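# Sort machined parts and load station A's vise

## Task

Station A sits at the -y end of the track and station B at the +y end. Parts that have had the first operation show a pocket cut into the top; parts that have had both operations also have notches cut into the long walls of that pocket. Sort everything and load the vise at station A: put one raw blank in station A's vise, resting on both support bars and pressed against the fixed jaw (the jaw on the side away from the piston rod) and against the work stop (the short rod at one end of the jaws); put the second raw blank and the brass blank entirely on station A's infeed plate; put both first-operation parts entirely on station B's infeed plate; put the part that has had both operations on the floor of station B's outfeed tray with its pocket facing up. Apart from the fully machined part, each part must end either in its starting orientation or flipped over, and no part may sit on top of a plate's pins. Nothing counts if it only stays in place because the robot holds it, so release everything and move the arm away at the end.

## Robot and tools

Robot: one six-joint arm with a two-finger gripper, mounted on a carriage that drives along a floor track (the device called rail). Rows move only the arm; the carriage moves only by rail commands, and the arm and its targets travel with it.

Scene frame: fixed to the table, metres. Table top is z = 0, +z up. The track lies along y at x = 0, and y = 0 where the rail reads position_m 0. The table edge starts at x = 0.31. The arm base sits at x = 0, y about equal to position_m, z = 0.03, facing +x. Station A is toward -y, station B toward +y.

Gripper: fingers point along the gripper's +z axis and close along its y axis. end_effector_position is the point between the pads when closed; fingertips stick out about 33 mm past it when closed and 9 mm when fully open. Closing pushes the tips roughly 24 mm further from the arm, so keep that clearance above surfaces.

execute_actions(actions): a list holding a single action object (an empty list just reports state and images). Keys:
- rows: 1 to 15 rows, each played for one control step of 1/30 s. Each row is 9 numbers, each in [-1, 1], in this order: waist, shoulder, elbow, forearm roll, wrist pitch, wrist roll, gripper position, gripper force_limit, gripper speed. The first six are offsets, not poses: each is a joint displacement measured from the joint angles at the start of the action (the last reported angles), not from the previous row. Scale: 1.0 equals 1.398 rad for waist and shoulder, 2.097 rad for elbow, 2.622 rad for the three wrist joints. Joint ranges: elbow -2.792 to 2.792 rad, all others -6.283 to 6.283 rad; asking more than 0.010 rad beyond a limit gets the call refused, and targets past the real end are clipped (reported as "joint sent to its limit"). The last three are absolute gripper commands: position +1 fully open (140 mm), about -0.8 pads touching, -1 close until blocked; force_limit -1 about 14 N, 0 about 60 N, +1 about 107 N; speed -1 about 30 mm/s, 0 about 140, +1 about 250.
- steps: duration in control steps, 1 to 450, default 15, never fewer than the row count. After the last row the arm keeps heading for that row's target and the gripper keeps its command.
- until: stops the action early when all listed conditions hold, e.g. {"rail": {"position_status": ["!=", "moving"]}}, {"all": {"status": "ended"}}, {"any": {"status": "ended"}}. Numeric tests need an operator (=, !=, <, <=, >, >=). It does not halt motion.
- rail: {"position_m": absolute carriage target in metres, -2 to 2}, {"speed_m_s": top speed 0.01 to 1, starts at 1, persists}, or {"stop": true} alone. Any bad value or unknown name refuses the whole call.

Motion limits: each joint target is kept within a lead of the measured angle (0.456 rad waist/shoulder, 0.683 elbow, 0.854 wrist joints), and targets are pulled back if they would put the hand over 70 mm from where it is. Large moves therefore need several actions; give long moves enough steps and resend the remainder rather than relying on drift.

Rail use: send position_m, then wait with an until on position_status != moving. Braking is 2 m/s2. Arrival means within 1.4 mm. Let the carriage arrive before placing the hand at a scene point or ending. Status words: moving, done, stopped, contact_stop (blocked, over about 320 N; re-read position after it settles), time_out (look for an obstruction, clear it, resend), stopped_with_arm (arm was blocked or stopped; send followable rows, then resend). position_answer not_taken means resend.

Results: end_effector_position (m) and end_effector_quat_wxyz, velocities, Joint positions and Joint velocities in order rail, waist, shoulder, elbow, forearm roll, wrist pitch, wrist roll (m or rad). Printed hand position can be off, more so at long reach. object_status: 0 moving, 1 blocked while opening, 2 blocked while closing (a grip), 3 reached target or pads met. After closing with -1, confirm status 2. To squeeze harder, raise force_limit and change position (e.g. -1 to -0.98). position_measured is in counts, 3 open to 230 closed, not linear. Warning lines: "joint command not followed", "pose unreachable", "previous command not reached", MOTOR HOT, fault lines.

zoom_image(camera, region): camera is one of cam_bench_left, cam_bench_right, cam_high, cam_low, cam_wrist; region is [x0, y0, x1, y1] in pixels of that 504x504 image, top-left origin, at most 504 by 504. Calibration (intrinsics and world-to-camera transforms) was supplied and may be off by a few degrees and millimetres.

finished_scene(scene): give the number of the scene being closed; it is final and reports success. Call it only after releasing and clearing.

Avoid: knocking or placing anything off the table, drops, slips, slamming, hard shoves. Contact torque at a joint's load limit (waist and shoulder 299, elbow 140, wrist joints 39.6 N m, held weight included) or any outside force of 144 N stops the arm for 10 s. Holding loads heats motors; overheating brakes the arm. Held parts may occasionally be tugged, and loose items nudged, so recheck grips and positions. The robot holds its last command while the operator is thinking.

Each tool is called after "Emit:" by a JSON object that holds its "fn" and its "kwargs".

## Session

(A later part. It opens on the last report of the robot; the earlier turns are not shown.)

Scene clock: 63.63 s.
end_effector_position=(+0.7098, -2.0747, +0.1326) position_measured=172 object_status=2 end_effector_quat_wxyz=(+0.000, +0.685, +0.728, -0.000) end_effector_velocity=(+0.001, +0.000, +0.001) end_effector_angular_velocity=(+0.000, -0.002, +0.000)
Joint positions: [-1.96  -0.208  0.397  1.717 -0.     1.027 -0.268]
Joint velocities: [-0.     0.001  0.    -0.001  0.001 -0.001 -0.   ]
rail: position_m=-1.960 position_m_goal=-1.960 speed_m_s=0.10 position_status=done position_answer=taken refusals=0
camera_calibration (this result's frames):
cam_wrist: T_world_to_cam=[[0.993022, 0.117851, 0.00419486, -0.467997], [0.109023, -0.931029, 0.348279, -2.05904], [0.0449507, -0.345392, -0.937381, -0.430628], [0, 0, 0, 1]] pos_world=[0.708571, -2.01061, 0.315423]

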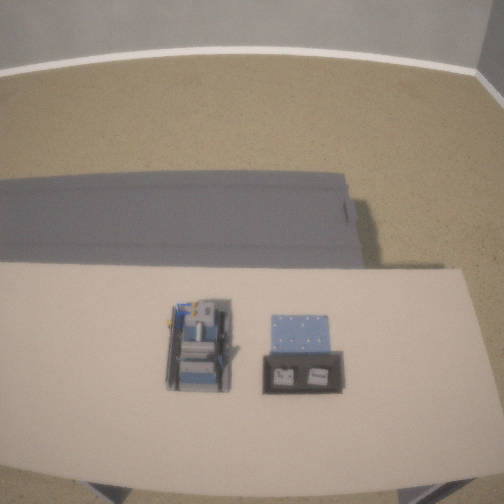

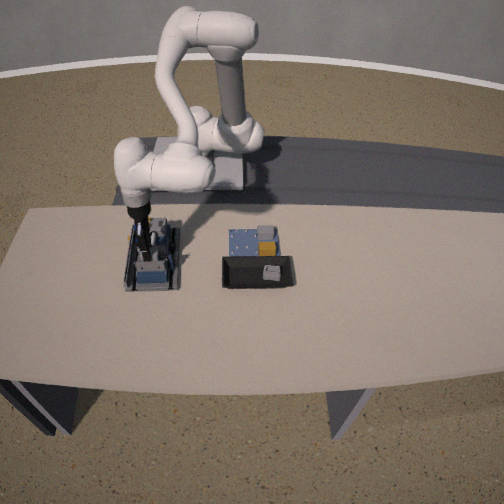

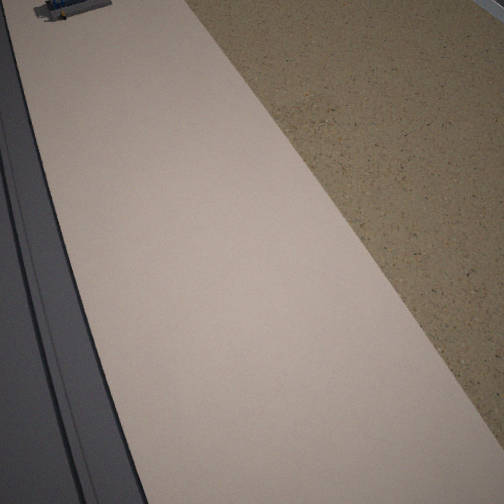

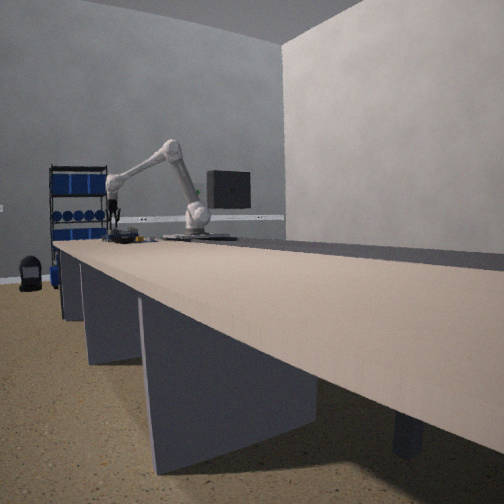

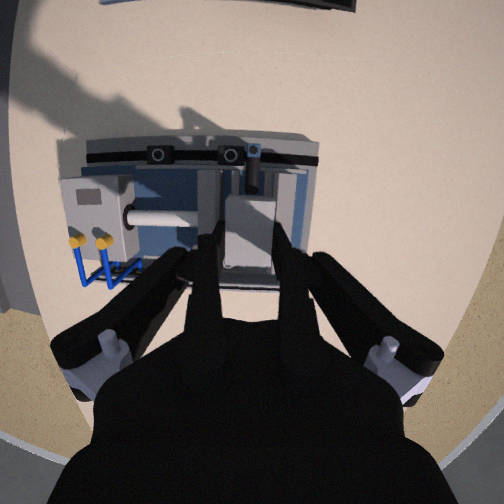

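Emit:
{"fn": "execute_actions", "kwargs": {"actions": [{"rows":[[0.0007,0.0005,-0.0005,0,0.0001,0.0004,-1,0.3,-0.5],[0.0014,0.001,-0.001,0,0.0003,0.0007,-1,0.3,-0.5],[0.002,0.0015,-0.0015,0,0.0004,0.0011,-1,0.3,-0.5]],"steps":25}]}}

Emit:
{"fn": "zoom_image", "kwargs": {"camera": "cam_wrist", "region": [170, 120, 340, 290]}}

Scene clock: 80.37 s.
end_effector_position=(+0.7081, -2.0749, +0.1323) position_measured=172 object_status=2 end_effector_quat_wxyz=(-0.001, +0.685, +0.729, -0.003) end_effector_velocity=(+0.000, -0.000, -0.000) end_effector_angular_velocity=(+0.000, +0.000, -0.000)
Joint positions: [-1.96  -0.207  0.398  1.717 -0.004  1.032 -0.267]
Joint velocities: [ 0. -0.  0. -0.  0. -0.  0.]
FORCE FAULT: contact force on the arm reached its limit, and the arm stopped for 10 seconds. The contact can be on any part of the arm, not only on its tool. The arm's remaining commands of this call were not run. The arm holds still and accepts commands again. Move the arm away from the contact; if what it grips holds it there, let go first. Pushing or pulling that hard again can fault the arm again.
rail: position_m=-1.960 position_m_goal=-1.960 speed_m_s=0.10 position_status=done position_answer=taken refusals=0
camera_calibration (this result's frames):
cam_wrist: T_world_to_cam=[[0.99286, 0.119271, -0.00175134, -0.462444], [0.112367, -0.930264, 0.34926, -2.0598], [0.0400273, -0.346963, -0.937024, -0.430696], [0, 0, 0, 1]] pos_world=[0.707836, -2.01044, 0.315025]

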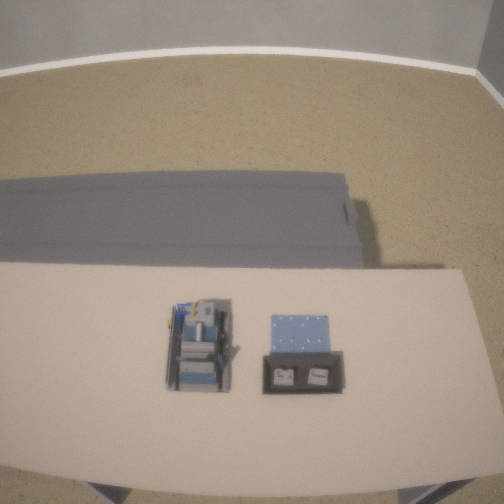

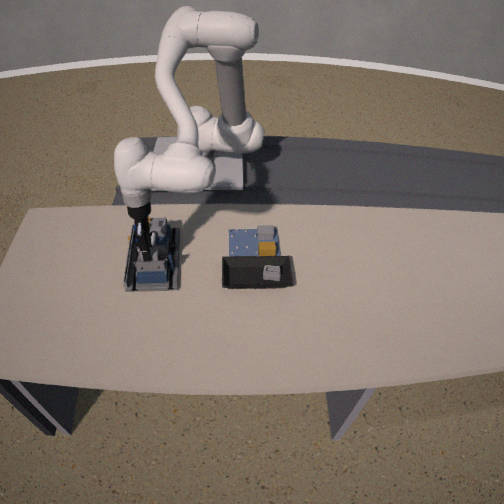

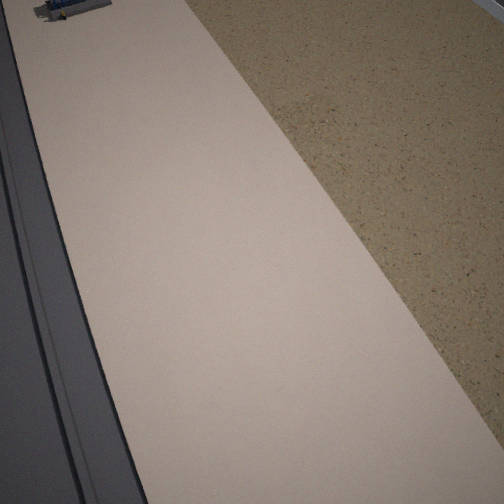

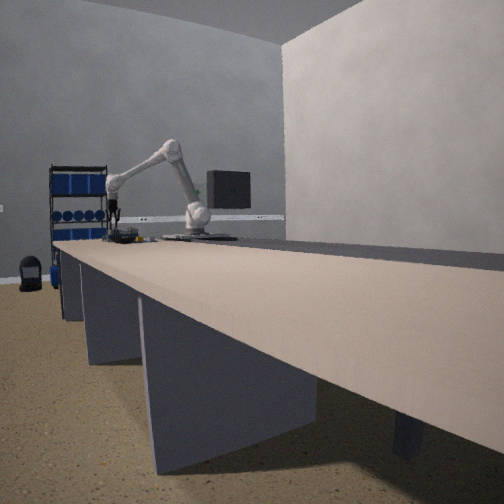

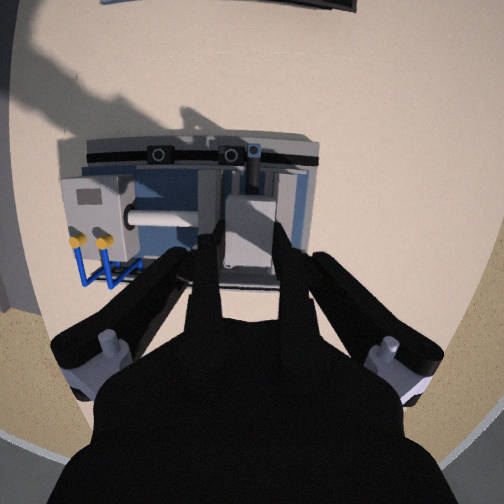

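Region (170, 120, 340, 290) of cam_wrist's 504x504 image, scaled by 2.965, with more detail than that image has.

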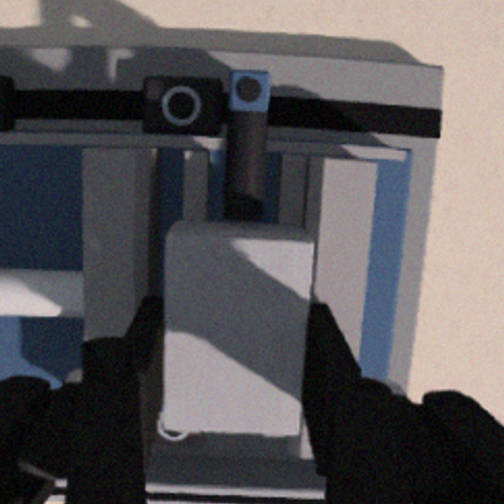

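Emit:
{"fn": "execute_actions", "kwargs": {"actions": [{"rows":[[0,0,0,0,0,0,0.0,0.3,-0.5]],"steps":15}]}}

Emit:
{"fn": "zoom_image", "kwargs": {"camera": "cam_wrist", "region": [210, 150, 300, 240]}}

Scene clock: 82.77 s.
end_effector_position=(+0.7082, -2.0748, +0.1323) position_measured=129 object_status=0 end_effector_quat_wxyz=(-0.001, +0.685, +0.729, -0.003) end_effector_velocity=(-0.000, +0.000, +0.000) end_effector_angular_velocity=(+0.000, +0.001, +0.000)
Joint positions: [-1.96  -0.207  0.398  1.717 -0.004  1.032 -0.267]
Joint velocities: [ 0.    -0.     0.    -0.    -0.     0.001  0.   ]
rail: position_m=-1.960 position_m_goal=-1.960 speed_m_s=0.10 position_status=done position_answer=taken refusals=0
camera_calibration (this result's frames):
cam_wrist: T_world_to_cam=[[0.99286, 0.119271, -0.00171085, -0.462481], [0.112353, -0.930261, 0.349272, -2.05967], [0.0400664, -0.346971, -0.93702, -0.430701], [0, 0, 0, 1]] pos_world=[0.707845, -2.01031, 0.315018]

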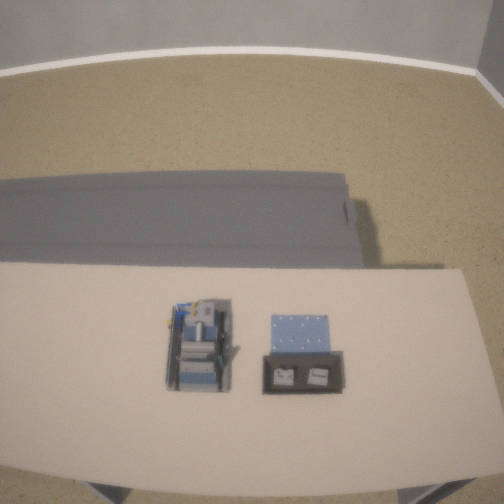

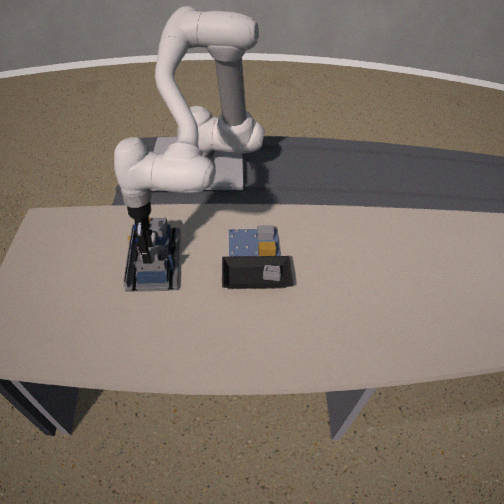

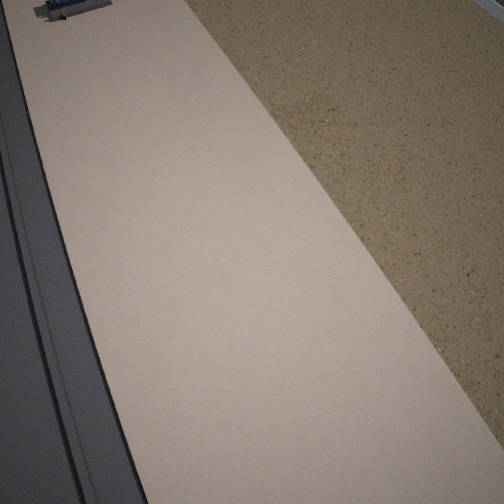

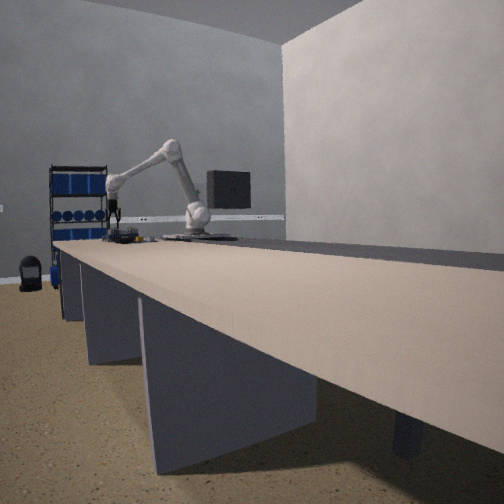

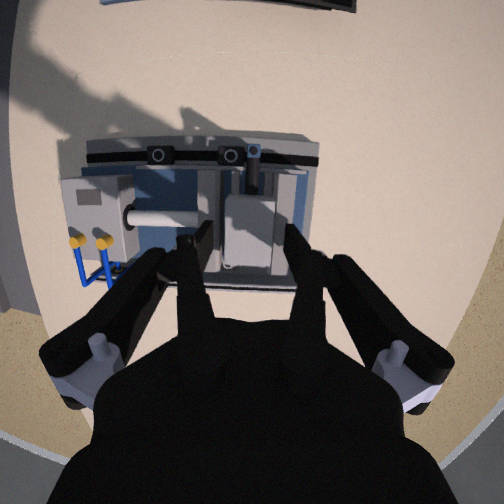

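Region (210, 150, 300, 240) of cam_wrist's 504x504 image, scaled by 5.600, with more detail than that image has.

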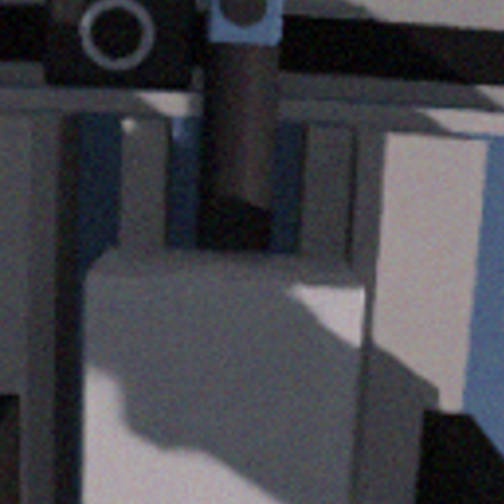

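Emit:
{"fn": "execute_actions", "kwargs": {"actions": [{"rail":{"position_m":-1.993,"speed_m_s":0.1},"steps":40,"until":{"rail":{"position_status":["!=","moving"]}}}]}}

Emit:
{"fn": "zoom_image", "kwargs": {"camera": "cam_wrist", "region": [200, 120, 310, 230]}}

Scene clock: 86.53 s.
end_effector_position=(+0.7081, -2.1082, +0.1324) position_measured=129 object_status=3 end_effector_quat_wxyz=(-0.001, +0.685, +0.729, -0.003) end_effector_velocity=(+0.000, -0.009, +0.000) end_effector_angular_velocity=(-0.000, -0.000, -0.000)
Joint positions: [-1.994 -0.207  0.397  1.717 -0.004  1.032 -0.267]
Joint velocities: [-0.009  0.    -0.    -0.     0.    -0.     0.   ]
rail: position_m=-1.994 position_m_goal=-1.993 speed_m_s=0.10 position_status=done position_answer=taken refusals=0
camera_calibration (this result's frames):
cam_wrist: T_world_to_cam=[[0.992864, 0.119241, -0.00173384, -0.458526], [0.112332, -0.930256, 0.349293, -2.09078], [0.0400372, -0.346995, -0.937012, -0.442309], [0, 0, 0, 1]] pos_world=[0.707824, -2.04377, 0.315052]

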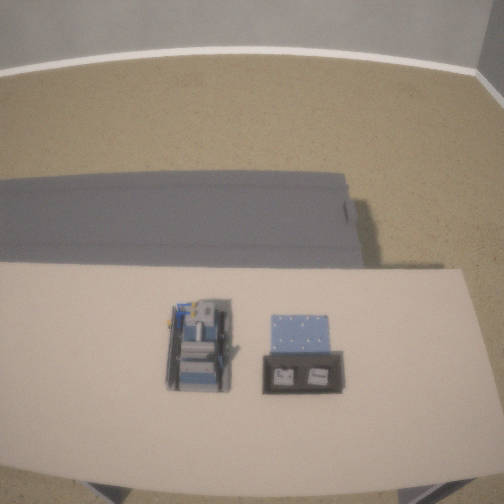

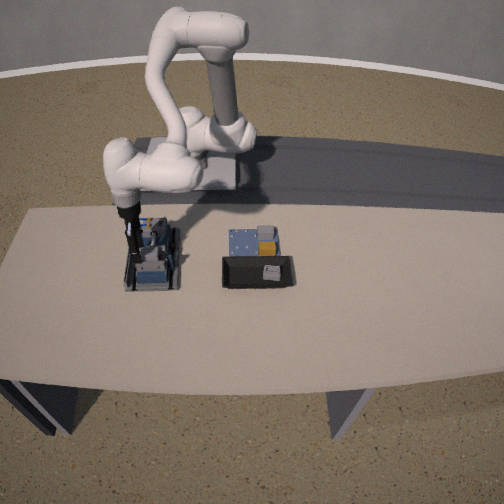

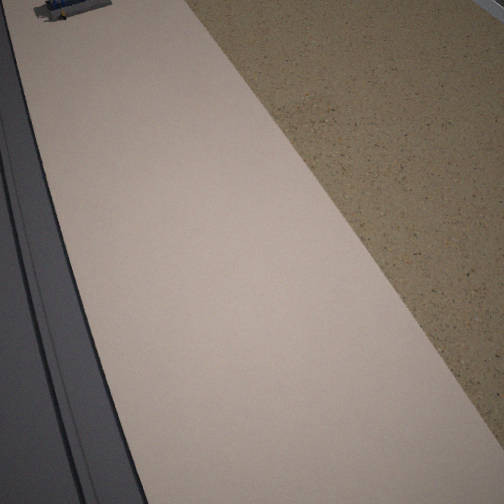

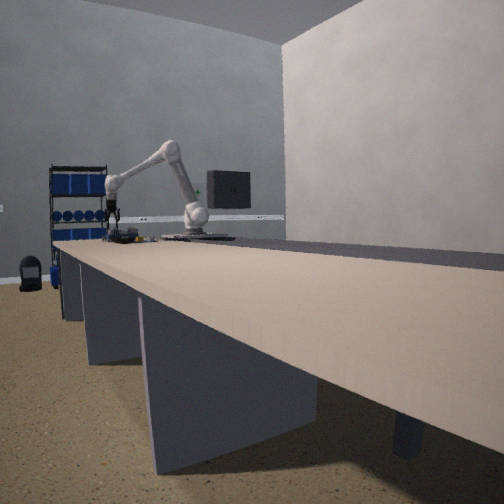

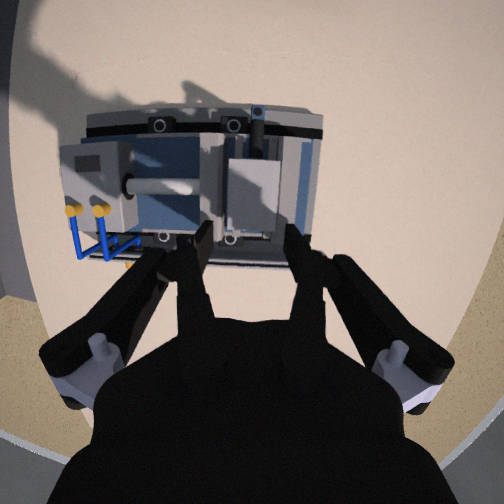

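Region (200, 120, 310, 230) of cam_wrist's 504x504 image, scaled by 4.582, with more detail than that image has.

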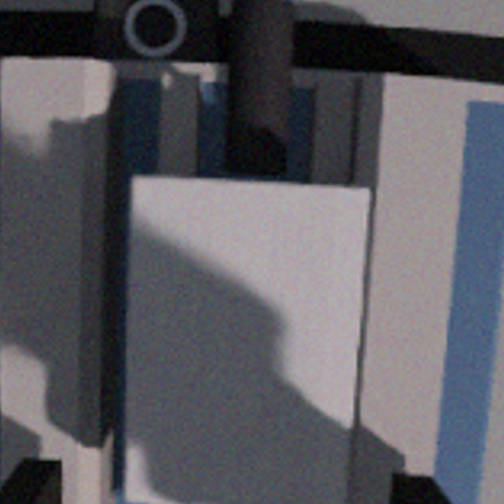

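Emit:
{"fn": "execute_actions", "kwargs": {"actions": [{"rail":{"position_m":-1.962,"speed_m_s":0.1},"rows":[[0,-0.0007,0.0007,0.0007,-0.001,0.005,0,-1,-0.5],[0,-0.0015,0.0015,0.0015,-0.0021,0.0095,0,-1,-0.5]],"steps":25}]}}

Emit:
{"fn": "execute_actions", "kwargs": {"actions": [{"rows":[[0,0,0,0,0,0,-1,-1,-0.7]],"steps":22}]}}

Emit:
{"fn": "zoom_image", "kwargs": {"camera": "cam_wrist", "region": [170, 120, 340, 290]}}

Scene clock: 92.90 s.
end_effector_position=(+0.7083, -2.0754, +0.1323) position_measured=129 object_status=3 end_effector_quat_wxyz=(-0.000, +0.695, +0.719, -0.000) end_effector_velocity=(-0.000, -0.000, +0.000) end_effector_angular_velocity=(-0.000, -0.000, -0.000)
Joint positions: [-1.962 -0.207  0.395  1.72   0.     1.027 -0.242]
Joint velocities: [-0. -0. -0. -0. -0.  0.  0.]
rail: position_m=-1.962 position_m_goal=-1.962 speed_m_s=0.10 position_status=done position_answer=taken refusals=0
camera_calibration (this result's frames):
cam_wrist: T_world_to_cam=[[0.995707, 0.0924992, 0.0035302, -0.520854], [0.0855091, -0.933728, 0.34762, -2.04823], [0.0354508, -0.345826, -0.937629, -0.425187], [0, 0, 0, 1]] pos_world=[0.708833, -2.01135, 0.315177]

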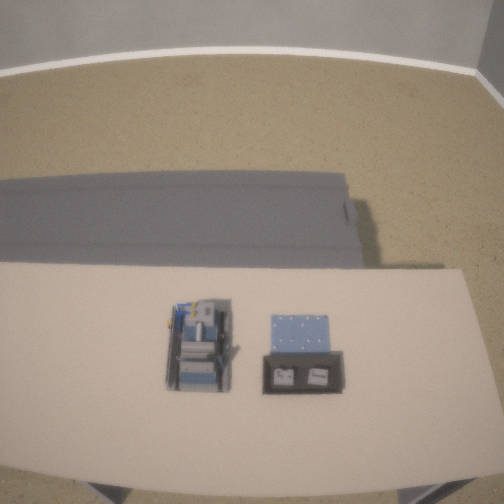

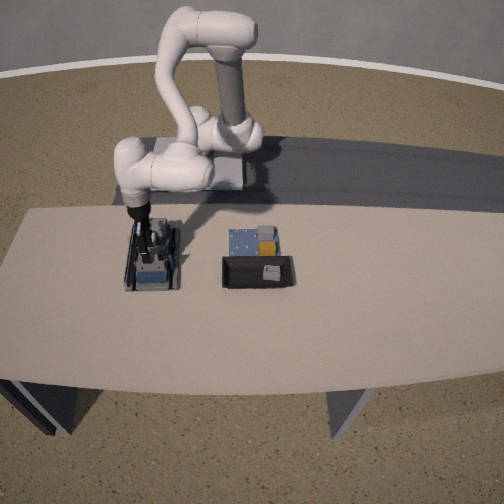

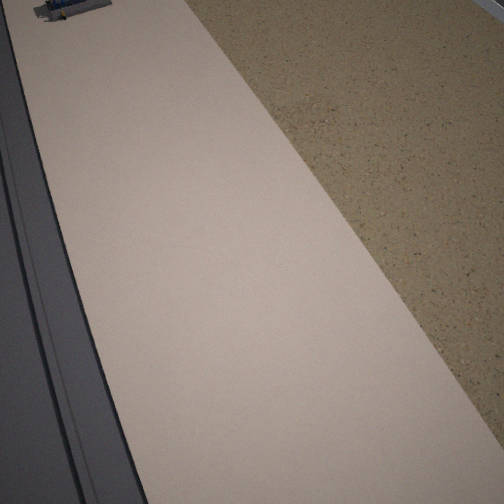

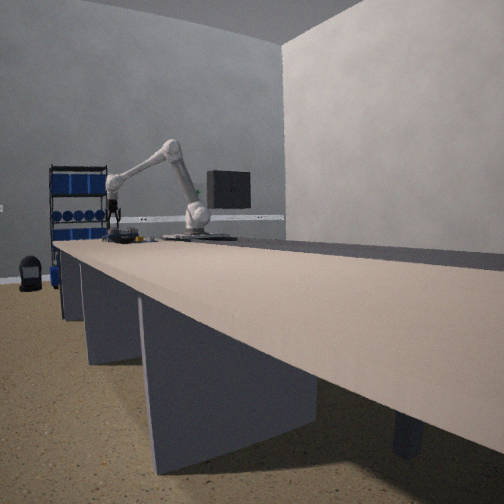

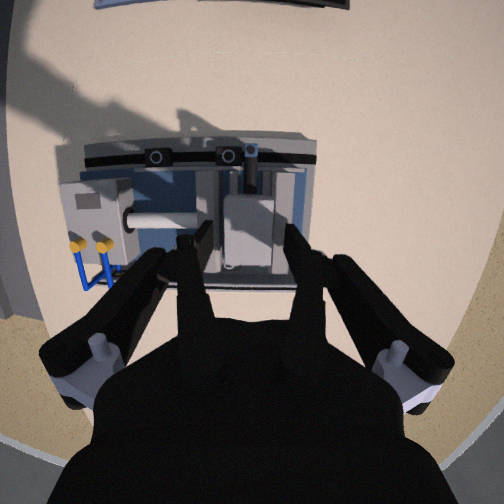

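Scene clock: 93.63 s.
end_effector_position=(+0.7082, -2.0754, +0.1323) position_measured=166 object_status=2 end_effector_quat_wxyz=(-0.001, +0.695, +0.719, -0.000) end_effector_velocity=(+0.000, -0.000, -0.000) end_effector_angular_velocity=(-0.000, -0.001, -0.000)
Joint positions: [-1.962 -0.207  0.395  1.721  0.     1.027 -0.242]
Joint velocities: [ 0.    -0.    -0.     0.     0.    -0.001 -0.   ]
rail: position_m=-1.962 position_m_goal=-1.962 speed_m_s=0.10 position_status=done position_answer=taken refusals=0
camera_calibration (this result's frames):
cam_wrist: T_world_to_cam=[[0.995709, 0.092482, 0.00327983, -0.520705], [0.0855823, -0.933748, 0.347548, -2.0483], [0.0352044, -0.345776, -0.937657, -0.424892], [0, 0, 0, 1]] pos_world=[0.708727, -2.01136, 0.315187]

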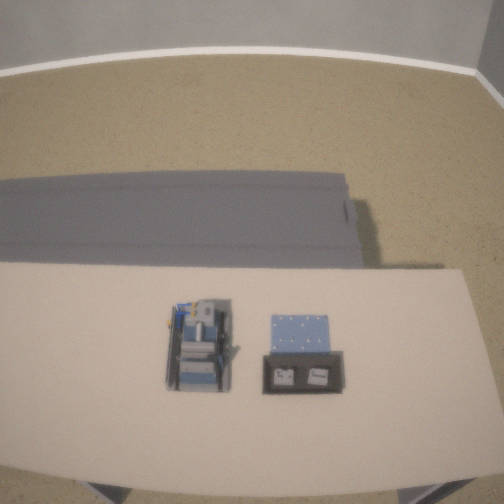

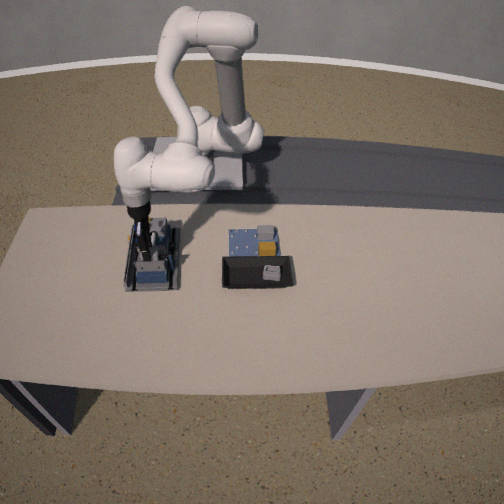

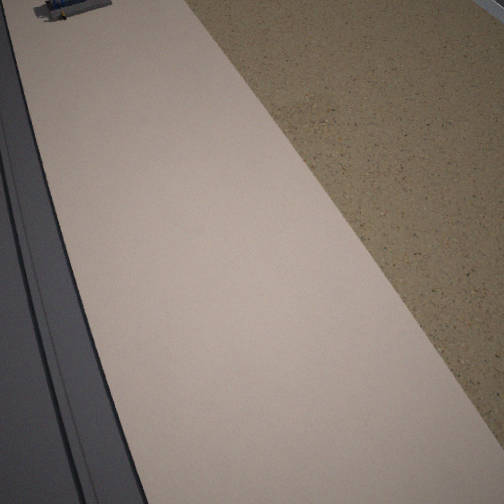

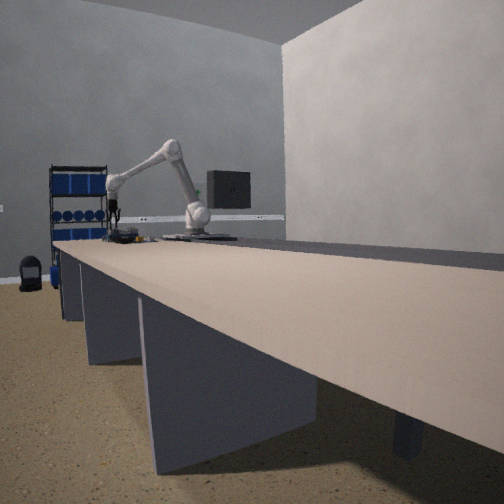

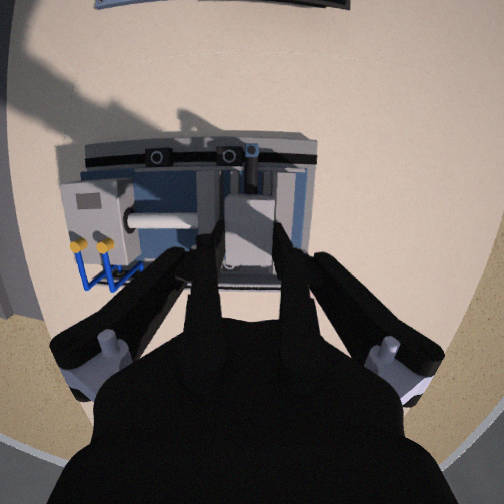

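Region (170, 120, 340, 290) of cam_wrist's 504x504 image, scaled by 2.965, with more detail than that image has.

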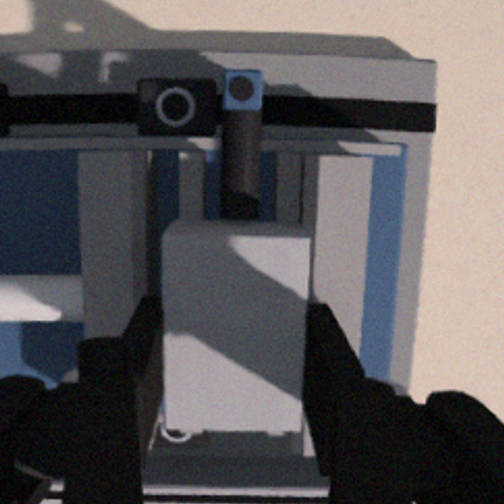

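Emit:
{"fn": "execute_actions", "kwargs": {"actions": [{"rail":{"position_m":-1.9585,"speed_m_s":0.01},"rows":[[0,-0.0002,0.0002,0,0,0,-1,-1,-0.7]],"steps":25}]}}

Emit:
{"fn": "zoom_image", "kwargs": {"camera": "cam_wrist", "region": [170, 120, 340, 290]}}

Scene clock: 97.80 s.
end_effector_position=(+0.7080, -2.0719, +0.1323) position_measured=167 object_status=2 end_effector_quat_wxyz=(-0.001, +0.695, +0.719, -0.000) end_effector_velocity=(-0.000, +0.000, +0.000) end_effector_angular_velocity=(+0.000, +0.000, +0.000)
Joint positions: [-1.959 -0.207  0.395  1.721  0.     1.027 -0.242]
Joint velocities: [ 0. -0. -0. -0.  0.  0. -0.]
rail: position_m=-1.959 position_m_goal=-1.958 speed_m_s=0.01 position_status=done position_answer=taken refusals=0
camera_calibration (this result's frames):
cam_wrist: T_world_to_cam=[[0.995709, 0.0924886, 0.00316234, -0.520765], [0.085631, -0.933763, 0.347496, -2.04511], [0.0350923, -0.345734, -0.937676, -0.423537], [0, 0, 0, 1]] pos_world=[0.708518, -2.00792, 0.315176]

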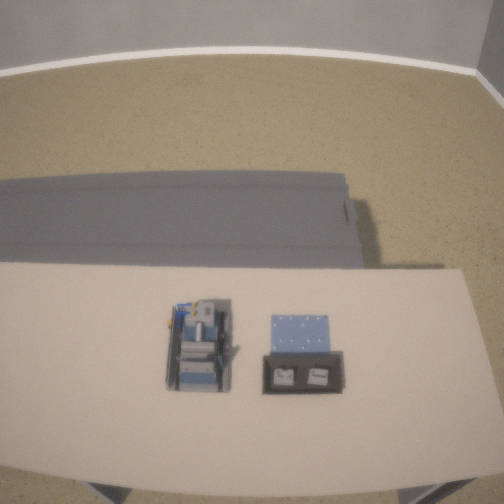

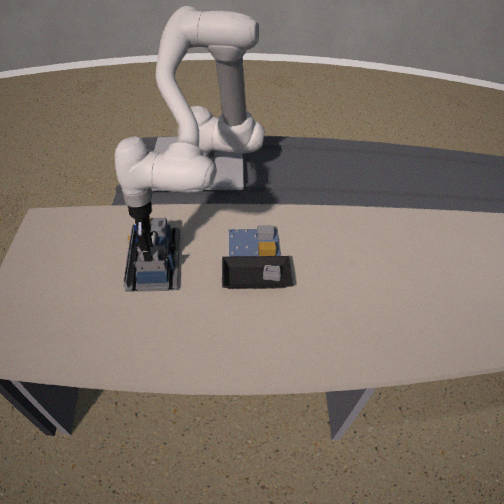

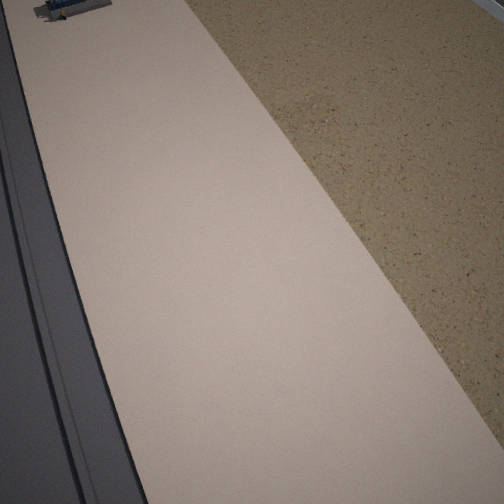

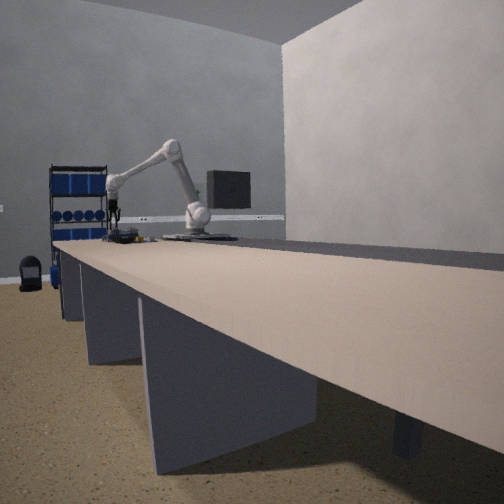

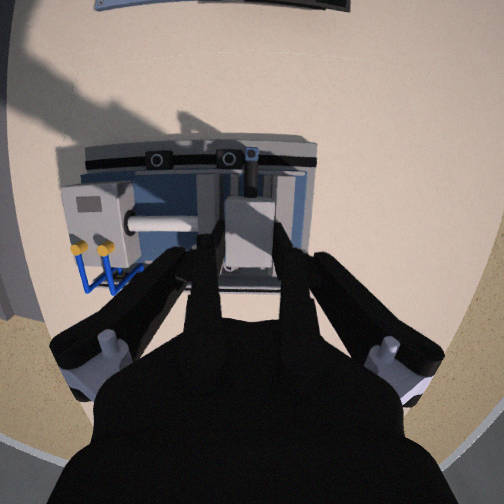

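Region (170, 120, 340, 290) of cam_wrist's 504x504 image, scaled by 2.965, with more detail than that image has.

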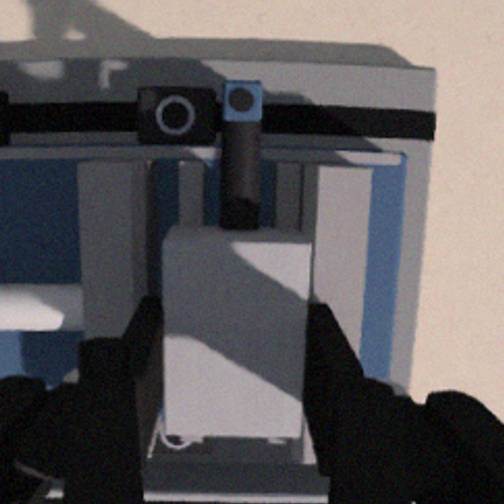

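Moved ~1.5 mm then slipped: seated. Release.

Emit:
{"fn": "execute_actions", "kwargs": {"actions": [{"rows":[[0,0,0,0,0,0,0.05,0.3,-0.3]],"steps":14}]}}

Scene clock: 99.93 s.
end_effector_position=(+0.7080, -2.0719, +0.1324) position_measured=123 object_status=0 end_effector_quat_wxyz=(-0.001, +0.695, +0.719, -0.000) end_effector_velocity=(-0.000, -0.000, -0.000) end_effector_angular_velocity=(+0.000, +0.000, +0.000)
Joint positions: [-1.959 -0.207  0.395  1.721  0.     1.027 -0.242]
Joint velocities: [ 0. -0.  0.  0. -0.  0. -0.]
rail: position_m=-1.959 position_m_goal=-1.958 speed_m_s=0.01 position_status=done position_answer=taken refusals=0
camera_calibration (this result's frames):
cam_wrist: T_world_to_cam=[[0.995711, 0.0924532, 0.00335243, -0.520916], [0.0855318, -0.933769, 0.347504, -2.04508], [0.0352583, -0.345727, -0.937672, -0.423604], [0, 0, 0, 1]] pos_world=[0.708536, -2.00792, 0.315217]

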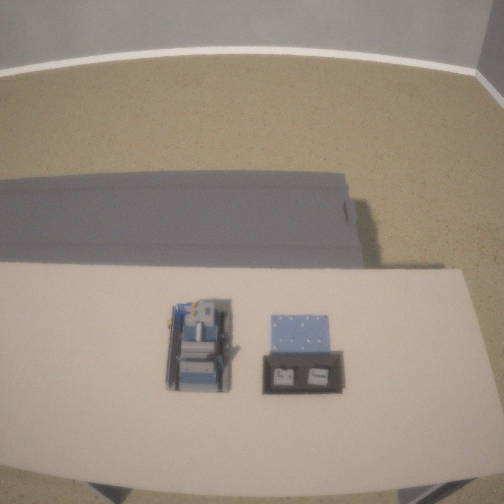

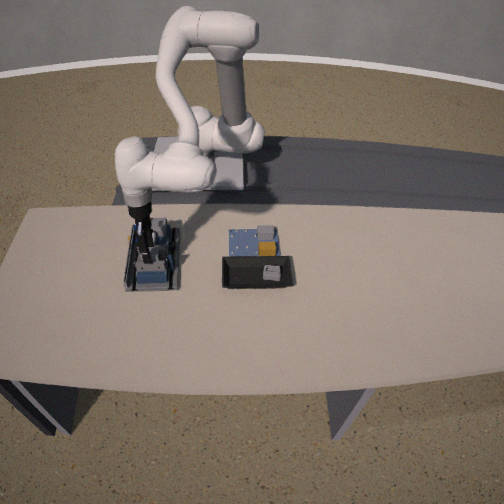

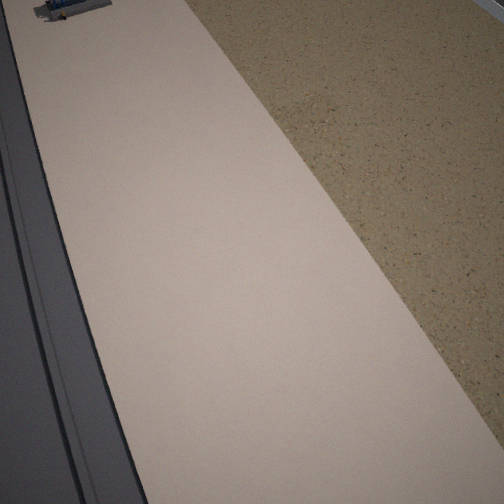

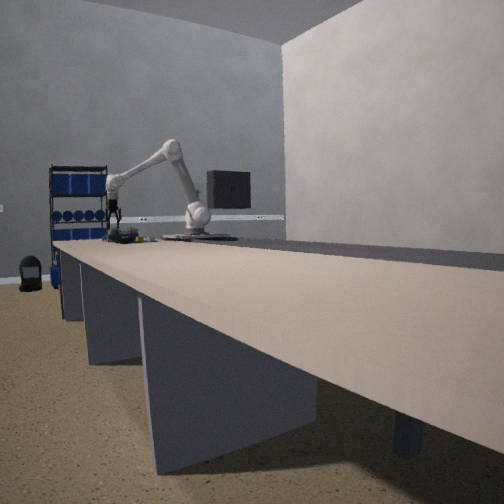

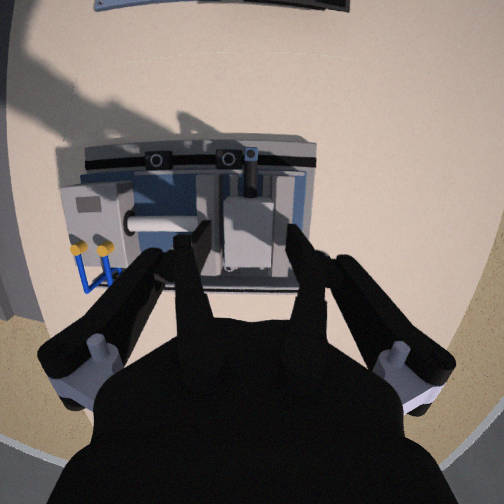

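Emit:
{"fn": "execute_actions", "kwargs": {"actions": [{"rows":[[0,-0.003,-0.0025,0,0.0035,0,0.05,0.3,-0.3],[0,-0.008,-0.006,0,0.009,0,0.05,0.3,-0.3],[0,-0.013,-0.01,0,0.0146,0,0.05,0.3,-0.3],[0,-0.0165,-0.0127,0,0.0185,0,0.05,0.3,-0.3],[0,-0.0186,-0.0143,0,0.0208,0,0.05,0.3,-0.3]],"steps":12}]}}

Emit:
{"fn": "execute_actions", "kwargs": {"actions": [{"rail":{"position_m":-1.695,"speed_m_s":0.5},"rows":[[0.005,0,0,0,0,0.003,0.05,0.3,-0.3],[0.013,0,0,0,0,0.008,0.05,0.3,-0.3],[0.025,0,0,0,0,0.0156,0.05,0.3,-0.3],[0.04,0,0,0,0,0.025,0.05,0.3,-0.3],[0.055,0,0,0,0,0.034,0.05,0.3,-0.3],[0.07,0,0,0,0,0.044,0.05,0.3,-0.3],[0.085,0,0,0,0,0.053,0.05,0.3,-0.3],[0.1,0.003,-0.001,0,-0.001,0.062,0.05,0.3,-0.3],[0.113,0.006,-0.002,0,-0.002,0.07,0.05,0.3,-0.3],[0.125,0.01,-0.003,0,-0.003,0.078,0.05,0.3,-0.3],[0.135,0.014,-0.004,0,-0.004,0.084,0.05,0.3,-0.3],[0.142,0.018,-0.0054,0,-0.005,0.0885,0.05,0.3,-0.3],[0.146,0.02,-0.006,0,-0.006,0.091,0.05,0.3,-0.3],[0.148,0.0216,-0.0065,0,-0.0063,0.0923,0.05,0.3,-0.3]],"steps":35}]}}

Emit:
{"fn": "zoom_image", "kwargs": {"camera": "cam_wrist", "region": [170, 150, 320, 290]}}

Scene clock: 110.53 s.
end_effector_position=(+0.7089, -2.0721, +0.1655) position_measured=123 object_status=3 end_effector_quat_wxyz=(+0.000, +0.695, +0.719, +0.000) end_effector_velocity=(-0.000, +0.000, +0.000) end_effector_angular_velocity=(+0.000, +0.000, +0.000)
Joint positions: [-1.959 -0.207  0.369  1.691  0.     1.081 -0.242]
Joint velocities: [ 0.  0. -0. -0.  0.  0. -0.]
rail: position_m=-1.959 position_m_goal=-1.958 speed_m_s=0.01 position_status=done position_answer=taken refusals=0
camera_calibration (this result's frames):
cam_wrist: T_world_to_cam=[[0.995702, 0.0924939, 0.00467375, -0.52205], [0.0850969, -0.933654, 0.347922, -2.05639], [0.0365443, -0.346029, -0.937512, -0.39417], [0, 0, 0, 1]] pos_world=[0.709204, -2.00807, 0.348364]

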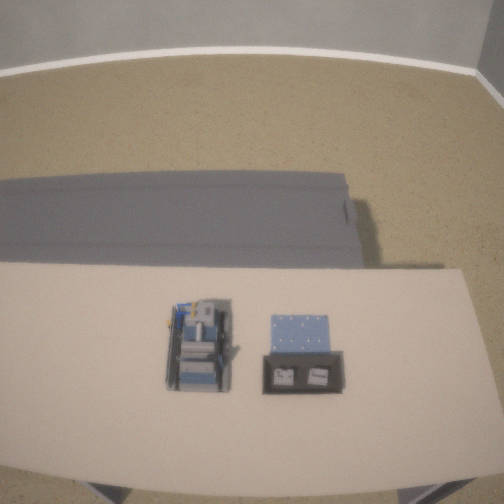

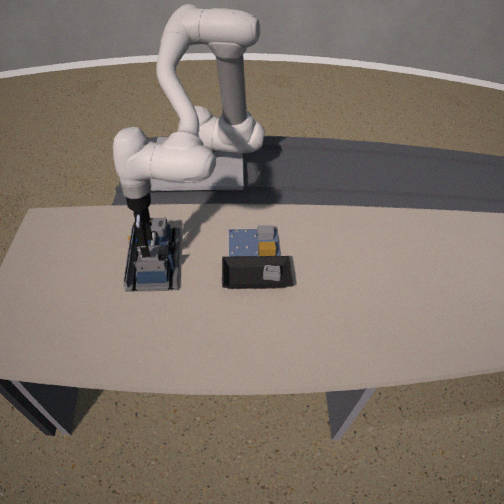

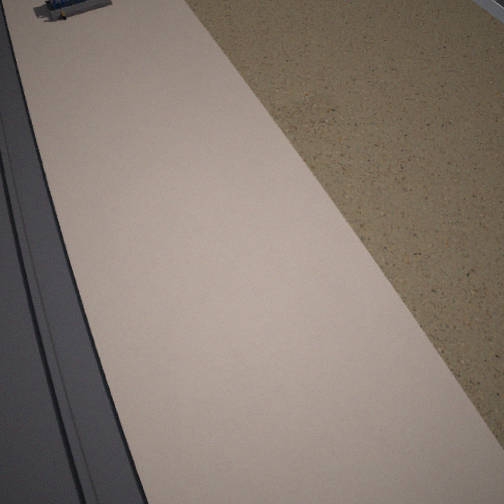

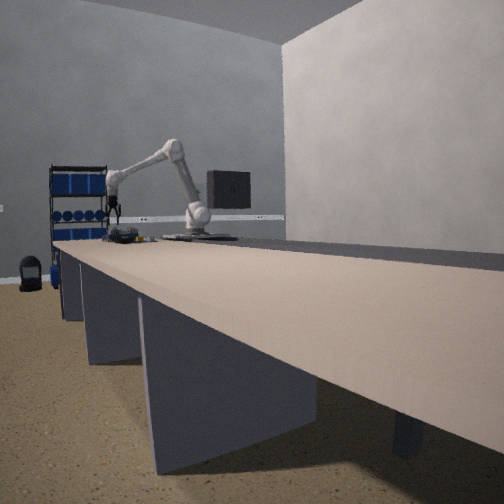

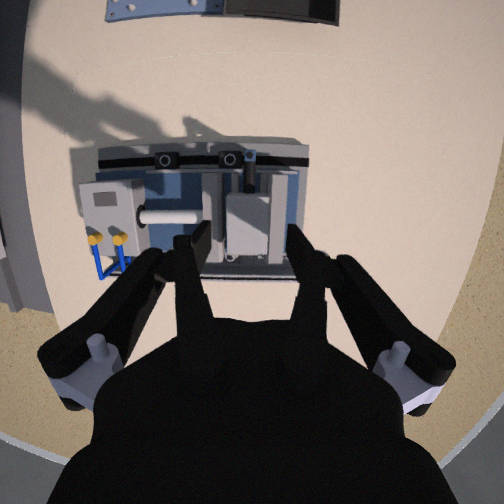

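Scene clock: 111.70 s.
end_effector_position=(+0.7301, -1.6604, +0.1504) position_measured=123 object_status=3 end_effector_quat_wxyz=(+0.000, +0.707, +0.707, +0.000) end_effector_velocity=(-0.000, +0.000, -0.000) end_effector_angular_velocity=(+0.000, +0.000, +0.000)
Joint positions: [-1.695 -0.     0.399  1.677  0.     1.065 -0.   ]
Joint velocities: [ 0.  0.  0. -0.  0.  0. -0.]
rail: position_m=-1.695 position_m_goal=-1.695 speed_m_s=0.50 position_status=done position_answer=taken refusals=0
camera_calibration (this result's frames):
cam_wrist: T_world_to_cam=[[0.998333, 0.0575292, 0.00458491, -0.641088], [0.0523462, -0.936109, 0.347792, -1.64866], [0.0243002, -0.346972, -0.937561, -0.259306], [0, 0, 0, 1]] pos_world=[0.732622, -1.59642, 0.333215]

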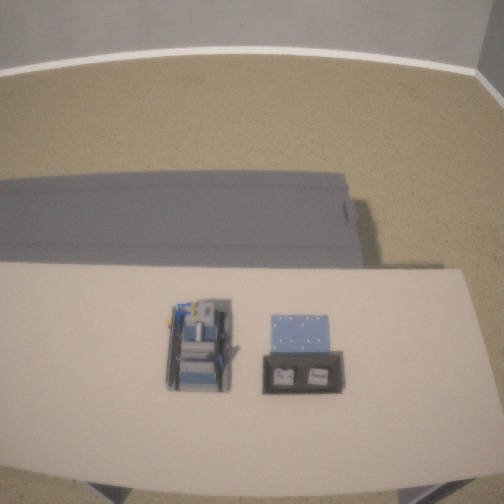

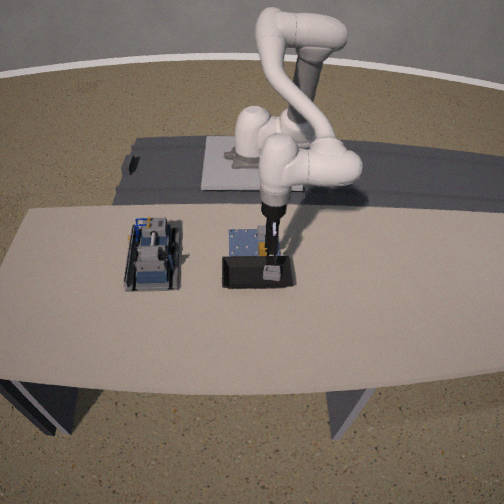

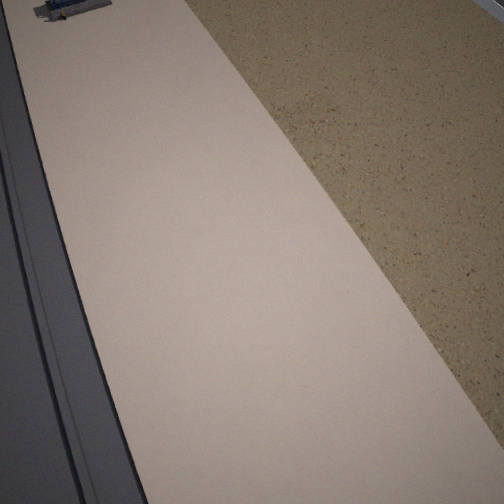

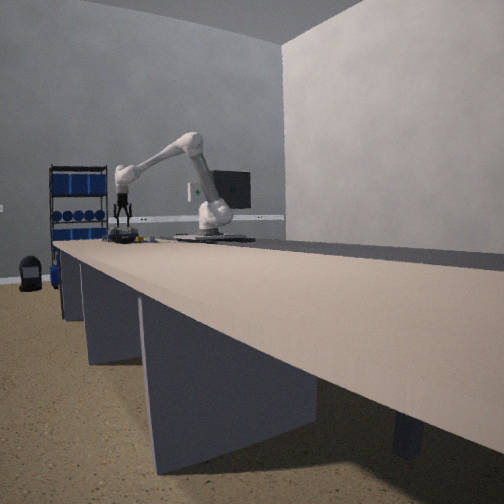

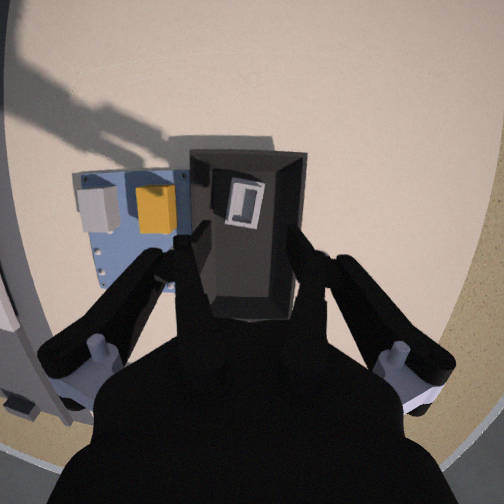

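Region (170, 150, 320, 290) of cam_wrist's 504x504 image, scaled by 3.360, with more detail than that image has; it fills the top 470 rows of this view, and the rest is white.

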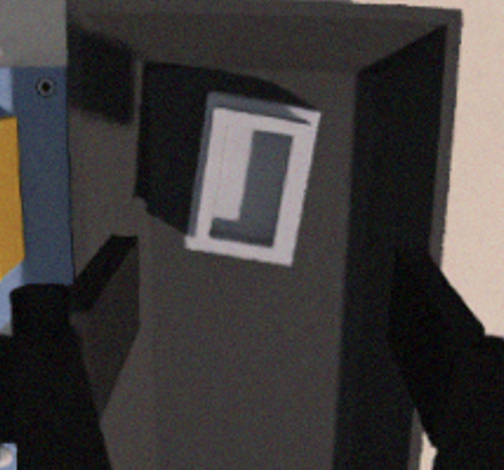

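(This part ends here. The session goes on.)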